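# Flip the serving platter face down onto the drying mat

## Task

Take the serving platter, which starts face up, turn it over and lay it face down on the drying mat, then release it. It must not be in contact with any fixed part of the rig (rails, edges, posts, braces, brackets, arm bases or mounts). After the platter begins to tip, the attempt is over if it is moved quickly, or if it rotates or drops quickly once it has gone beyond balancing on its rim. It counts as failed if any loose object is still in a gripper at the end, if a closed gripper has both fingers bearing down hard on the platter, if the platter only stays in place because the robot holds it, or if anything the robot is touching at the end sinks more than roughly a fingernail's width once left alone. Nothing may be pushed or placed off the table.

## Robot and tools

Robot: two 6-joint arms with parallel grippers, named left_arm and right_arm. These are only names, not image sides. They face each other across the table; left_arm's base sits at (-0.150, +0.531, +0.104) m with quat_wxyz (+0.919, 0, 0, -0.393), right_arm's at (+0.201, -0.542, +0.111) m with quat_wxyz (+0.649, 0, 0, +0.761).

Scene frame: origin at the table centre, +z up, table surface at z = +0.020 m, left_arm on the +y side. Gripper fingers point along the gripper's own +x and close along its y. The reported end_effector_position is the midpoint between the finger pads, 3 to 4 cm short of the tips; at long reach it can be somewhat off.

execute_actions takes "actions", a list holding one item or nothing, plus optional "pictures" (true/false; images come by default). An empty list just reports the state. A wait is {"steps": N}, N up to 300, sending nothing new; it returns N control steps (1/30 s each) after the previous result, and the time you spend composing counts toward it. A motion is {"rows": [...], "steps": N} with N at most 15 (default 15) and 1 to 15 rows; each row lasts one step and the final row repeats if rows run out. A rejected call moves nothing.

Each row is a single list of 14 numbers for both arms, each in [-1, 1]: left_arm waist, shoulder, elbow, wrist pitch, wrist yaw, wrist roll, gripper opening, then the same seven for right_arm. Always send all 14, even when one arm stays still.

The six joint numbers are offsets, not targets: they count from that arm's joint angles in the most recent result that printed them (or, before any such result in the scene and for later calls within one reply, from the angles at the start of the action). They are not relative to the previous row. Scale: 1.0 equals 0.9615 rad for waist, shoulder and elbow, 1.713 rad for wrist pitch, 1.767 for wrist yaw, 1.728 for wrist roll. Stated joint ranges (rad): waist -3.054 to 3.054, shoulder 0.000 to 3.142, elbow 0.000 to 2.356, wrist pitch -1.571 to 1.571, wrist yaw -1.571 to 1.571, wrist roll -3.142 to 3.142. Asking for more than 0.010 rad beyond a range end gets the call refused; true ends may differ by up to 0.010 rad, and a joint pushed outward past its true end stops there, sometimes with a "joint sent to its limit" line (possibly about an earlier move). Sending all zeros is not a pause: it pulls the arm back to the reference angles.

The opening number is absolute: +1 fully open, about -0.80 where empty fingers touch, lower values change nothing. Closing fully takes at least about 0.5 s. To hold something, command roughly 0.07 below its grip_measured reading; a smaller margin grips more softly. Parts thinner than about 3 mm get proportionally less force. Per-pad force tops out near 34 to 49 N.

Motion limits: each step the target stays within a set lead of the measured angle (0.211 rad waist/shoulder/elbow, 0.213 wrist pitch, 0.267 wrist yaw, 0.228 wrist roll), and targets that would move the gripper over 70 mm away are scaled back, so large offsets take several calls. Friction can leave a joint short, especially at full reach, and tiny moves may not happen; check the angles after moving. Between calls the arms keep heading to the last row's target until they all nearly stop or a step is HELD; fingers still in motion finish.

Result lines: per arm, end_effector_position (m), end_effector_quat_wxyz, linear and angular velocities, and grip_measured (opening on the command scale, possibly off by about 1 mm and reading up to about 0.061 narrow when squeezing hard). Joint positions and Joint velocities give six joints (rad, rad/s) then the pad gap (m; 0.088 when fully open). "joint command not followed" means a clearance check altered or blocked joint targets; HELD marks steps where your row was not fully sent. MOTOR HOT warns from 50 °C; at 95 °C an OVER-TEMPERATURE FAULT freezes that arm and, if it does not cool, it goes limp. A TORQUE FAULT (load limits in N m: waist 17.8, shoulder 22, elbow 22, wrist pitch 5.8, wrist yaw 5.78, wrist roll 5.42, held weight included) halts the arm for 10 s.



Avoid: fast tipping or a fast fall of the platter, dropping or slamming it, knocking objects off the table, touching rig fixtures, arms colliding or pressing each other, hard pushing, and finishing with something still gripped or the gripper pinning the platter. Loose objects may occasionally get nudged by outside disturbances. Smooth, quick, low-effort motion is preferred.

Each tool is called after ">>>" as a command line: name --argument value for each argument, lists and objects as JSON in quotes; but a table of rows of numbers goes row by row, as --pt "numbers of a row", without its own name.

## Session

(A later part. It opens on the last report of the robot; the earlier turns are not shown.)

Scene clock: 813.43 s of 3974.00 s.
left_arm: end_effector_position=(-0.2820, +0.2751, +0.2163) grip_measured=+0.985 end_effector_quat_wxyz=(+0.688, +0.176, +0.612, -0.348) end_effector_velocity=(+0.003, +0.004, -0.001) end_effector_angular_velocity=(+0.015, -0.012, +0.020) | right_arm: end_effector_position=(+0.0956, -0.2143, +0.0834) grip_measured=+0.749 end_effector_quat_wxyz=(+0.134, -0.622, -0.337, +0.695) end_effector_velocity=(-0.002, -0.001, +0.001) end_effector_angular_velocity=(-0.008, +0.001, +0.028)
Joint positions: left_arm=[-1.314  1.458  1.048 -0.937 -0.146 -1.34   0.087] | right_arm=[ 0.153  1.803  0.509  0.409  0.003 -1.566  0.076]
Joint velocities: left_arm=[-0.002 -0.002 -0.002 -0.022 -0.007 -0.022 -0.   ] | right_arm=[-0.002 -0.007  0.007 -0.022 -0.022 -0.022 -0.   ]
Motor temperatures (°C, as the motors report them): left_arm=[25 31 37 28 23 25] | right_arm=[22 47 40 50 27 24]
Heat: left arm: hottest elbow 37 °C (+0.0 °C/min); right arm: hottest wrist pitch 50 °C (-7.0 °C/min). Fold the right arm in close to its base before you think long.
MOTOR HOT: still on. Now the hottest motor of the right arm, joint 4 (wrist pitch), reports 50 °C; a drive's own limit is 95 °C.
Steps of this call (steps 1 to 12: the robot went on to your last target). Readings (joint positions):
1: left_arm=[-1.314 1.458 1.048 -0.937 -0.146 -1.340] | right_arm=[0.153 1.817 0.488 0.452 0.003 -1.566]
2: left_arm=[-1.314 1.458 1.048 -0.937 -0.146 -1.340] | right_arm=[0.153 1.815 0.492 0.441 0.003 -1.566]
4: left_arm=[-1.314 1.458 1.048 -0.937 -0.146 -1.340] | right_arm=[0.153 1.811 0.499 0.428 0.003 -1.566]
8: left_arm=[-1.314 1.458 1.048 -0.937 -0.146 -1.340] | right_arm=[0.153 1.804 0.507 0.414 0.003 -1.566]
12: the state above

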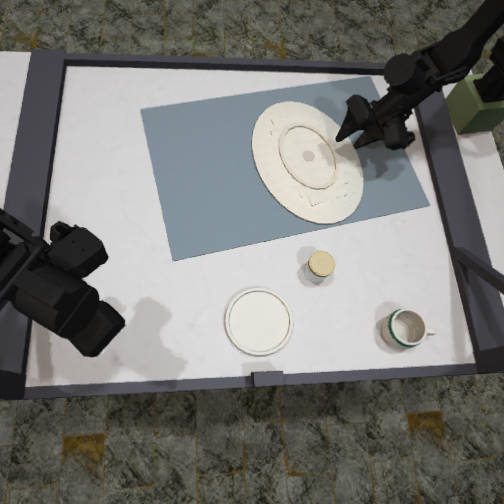

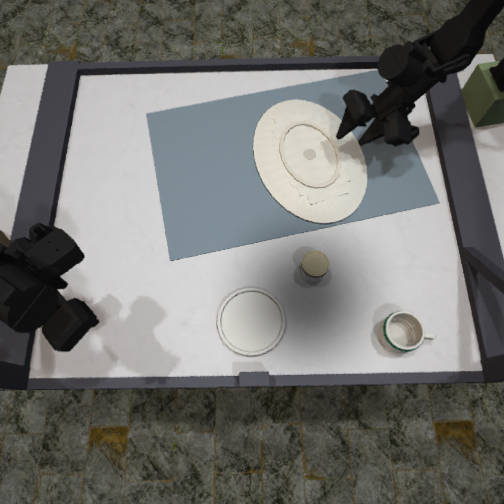

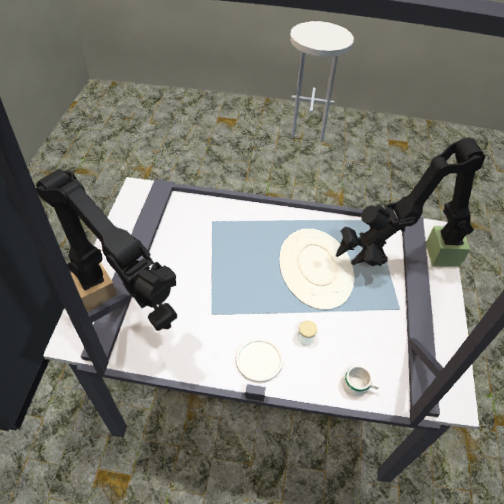

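>>> execute_actions --actions '[{"rows":[[0,0,0,0,0,0,1,0,-0.03,0.02,0,0,0,0.75],[0,0,0,0,0,0,1,0,-0.045,0.005,-0.005,0,0,0.75],[0,0,0,0,0,0,1,0,-0.06,-0.01,-0.01,0,0,0.75],[0,0,0,0,0,0,1,0,-0.08,-0.02,-0.02,0,0,0.75],[0,0,0,0,0,0,1,0,-0.105,-0.03,-0.03,0,0,0.75],[0,0,0,0,0,0,1,0,-0.135,-0.04,-0.04,0,0,0.75],[0,0,0,0,0,0,1,0,-0.17,-0.05,-0.05,0,0,0.75],[0,0,0,0,0,0,1,0,-0.205,-0.055,-0.06,0,0,0.75],[0,0,0,0,0,0,1,0,-0.24,-0.06,-0.07,0,0,0.75],[0,0,0,0,0,0,1,0,-0.275,-0.06,-0.08,0,0,0.75],[0,0,0,0,0,0,1,0,-0.31,-0.06,-0.09,0,0,0.75],[0,0,0,0,0,0,1,0,-0.34,-0.06,-0.1,0,0,0.75],[0,0,0,0,0,0,1,0,-0.365,-0.06,-0.11,0,0,0.75],[0,0,0,0,0,0,1,0,-0.385,-0.06,-0.115,0,0,0.75],[0,0,0,0,0,0,1,0,-0.4,-0.06,-0.12,0,0,0.75]],"steps":15}]' --pictures false

>>> execute_actions --actions '[{"steps":12}]'

>>> zoom_image --camera "cam_head_left" --region '[230, 80, 400, 250]'

Scene clock: 824.67 s of 3974.00 s.
left_arm: end_effector_position=(-0.2820, +0.2751, +0.2163) grip_measured=+0.985 end_effector_quat_wxyz=(+0.688, +0.176, +0.612, -0.348) end_effector_velocity=(+0.001, +0.003, -0.002) end_effector_angular_velocity=(+0.007, -0.011, +0.001) | right_arm: end_effector_position=(+0.0986, -0.2239, +0.1426) grip_measured=+0.749 end_effector_quat_wxyz=(+0.168, -0.604, -0.367, +0.687) end_effector_velocity=(-0.002, -0.001, +0.178) end_effector_angular_velocity=(+0.374, +0.121, +0.029)
Joint positions: left_arm=[-1.314  1.458  1.048 -0.937 -0.146 -1.34   0.087] | right_arm=[ 0.153  1.51   0.469  0.256  0.003 -1.566  0.076]
Joint velocities: left_arm=[-0.007 -0.002 -0.007 -0.007 -0.007 -0.007  0.   ] | right_arm=[-0.002 -0.74  -0.002 -0.344 -0.022 -0.022 -0.   ]
Motor temperatures (°C, as the motors report them): left_arm=[25 31 37 28 23 25] | right_arm=[22 48 40 49 27 24]
Heat: left arm: hottest elbow 37 °C (+0.0 °C/min); right arm: hottest wrist pitch 49 °C (-4.0 °C/min). Fold the right arm in close to its base before you think long.
MOTOR HOT: still on. Now the hottest motor of the right arm, joint 4 (wrist pitch), reports 49 °C; a drive's own limit is 95 °C.
Steps of this call (steps 1 to 30: the robot went on to your last target; steps 31 to 90: nothing new was sent; then 7.73 s passed at rest; steps 91 to 105: all 15 steps of this action). Readings (joint positions):
91: left_arm=[-1.314 1.458 1.048 -0.937 -0.146 -1.340] | right_arm=[0.153 1.802 0.511 0.405 0.003 -1.566]
92: left_arm=[-1.314 1.458 1.048 -0.937 -0.146 -1.340] | right_arm=[0.153 1.799 0.511 0.402 0.003 -1.566]
94: left_arm=[-1.314 1.458 1.048 -0.937 -0.146 -1.340] | right_arm=[0.153 1.780 0.511 0.404 0.003 -1.566]
98: left_arm=[-1.314 1.458 1.048 -0.937 -0.146 -1.340] | right_arm=[0.153 1.700 0.499 0.361 0.003 -1.566]
105: the state above

Scene clock: 825.07 s of 3974.00 s.
left_arm: end_effector_position=(-0.2820, +0.2751, +0.2163) grip_measured=+0.985 end_effector_quat_wxyz=(+0.688, +0.176, +0.612, -0.348) end_effector_velocity=(+0.001, +0.001, +0.002) end_effector_angular_velocity=(-0.006, -0.003, +0.006) | right_arm: end_effector_position=(+0.0996, -0.2268, +0.1597) grip_measured=+0.749 end_effector_quat_wxyz=(+0.179, -0.598, -0.376, +0.685) end_effector_velocity=(+0.000, -0.002, +0.006) end_effector_angular_velocity=(+0.007, +0.002, +0.008)
Joint positions: left_arm=[-1.314  1.458  1.048 -0.937 -0.146 -1.34   0.087] | right_arm=[ 0.153  1.428  0.465  0.209  0.003 -1.566  0.076]
Joint velocities: left_arm=[-0.002 -0.007  0.002 -0.007 -0.007 -0.007 -0.   ] | right_arm=[-0.002 -0.032 -0.002 -0.022 -0.007 -0.007 -0.   ]
Motor temperatures (°C, as the motors report them): left_arm=[25 31 37 28 23 25] | right_arm=[22 48 40 49 27 24]
Heat: left arm: hottest elbow 37 °C (+0.0 °C/min); right arm: hottest wrist pitch 49 °C (-4.0 °C/min). Fold the right arm in close to its base before you think long.
MOTOR HOT: still on. Now the hottest motor of the right arm, joint 4 (wrist pitch), reports 49 °C; a drive's own limit is 95 °C.
Steps of this call (steps 1 to 12: the robot went on to your last target). Readings (joint positions):
1: left_arm=[-1.314 1.458 1.048 -0.937 -0.146 -1.340] | right_arm=[0.153 1.488 0.469 0.246 0.003 -1.566]
2: left_arm=[-1.314 1.458 1.048 -0.937 -0.146 -1.340] | right_arm=[0.153 1.471 0.469 0.239 0.003 -1.566]
4: left_arm=[-1.314 1.458 1.048 -0.937 -0.146 -1.340] | right_arm=[0.153 1.450 0.469 0.226 0.003 -1.566]
8: left_arm=[-1.314 1.458 1.048 -0.937 -0.146 -1.340] | right_arm=[0.153 1.434 0.466 0.213 0.003 -1.566]
12: the state above

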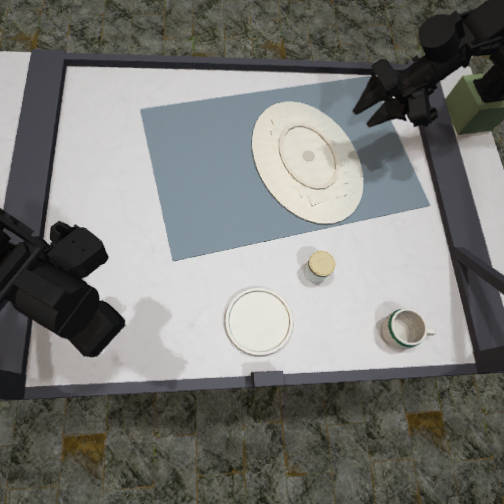

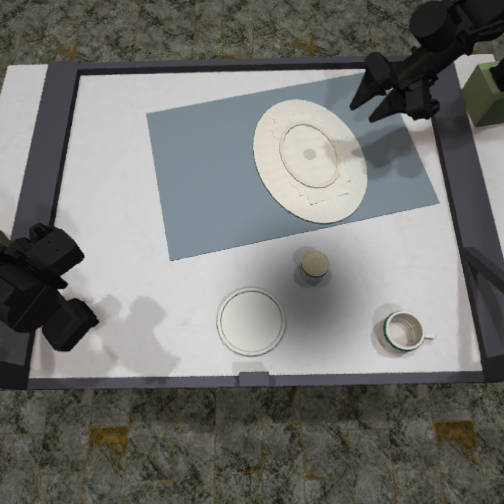

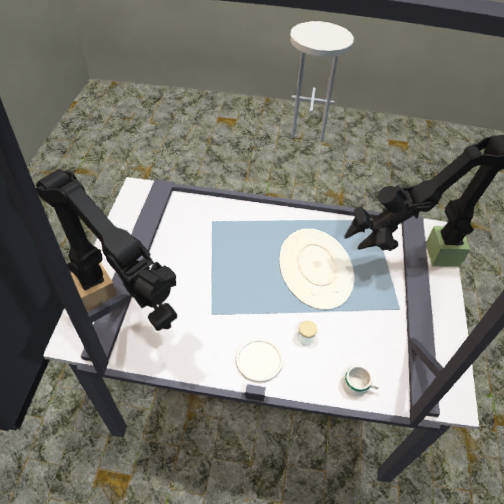

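Region (230, 80, 400, 250) of cam_head_left's 504x504 image, scaled by 2.965, with more detail than that image has.

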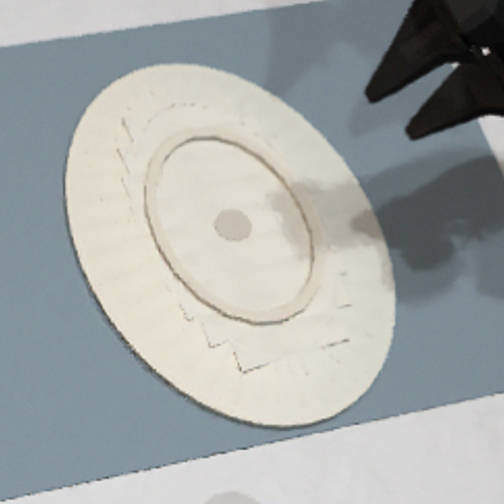

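The platter lies face down and is fully on the mat, so I'm ending scene 1.

>>> finished_scene --scene 1

The scene is finished: the task was done.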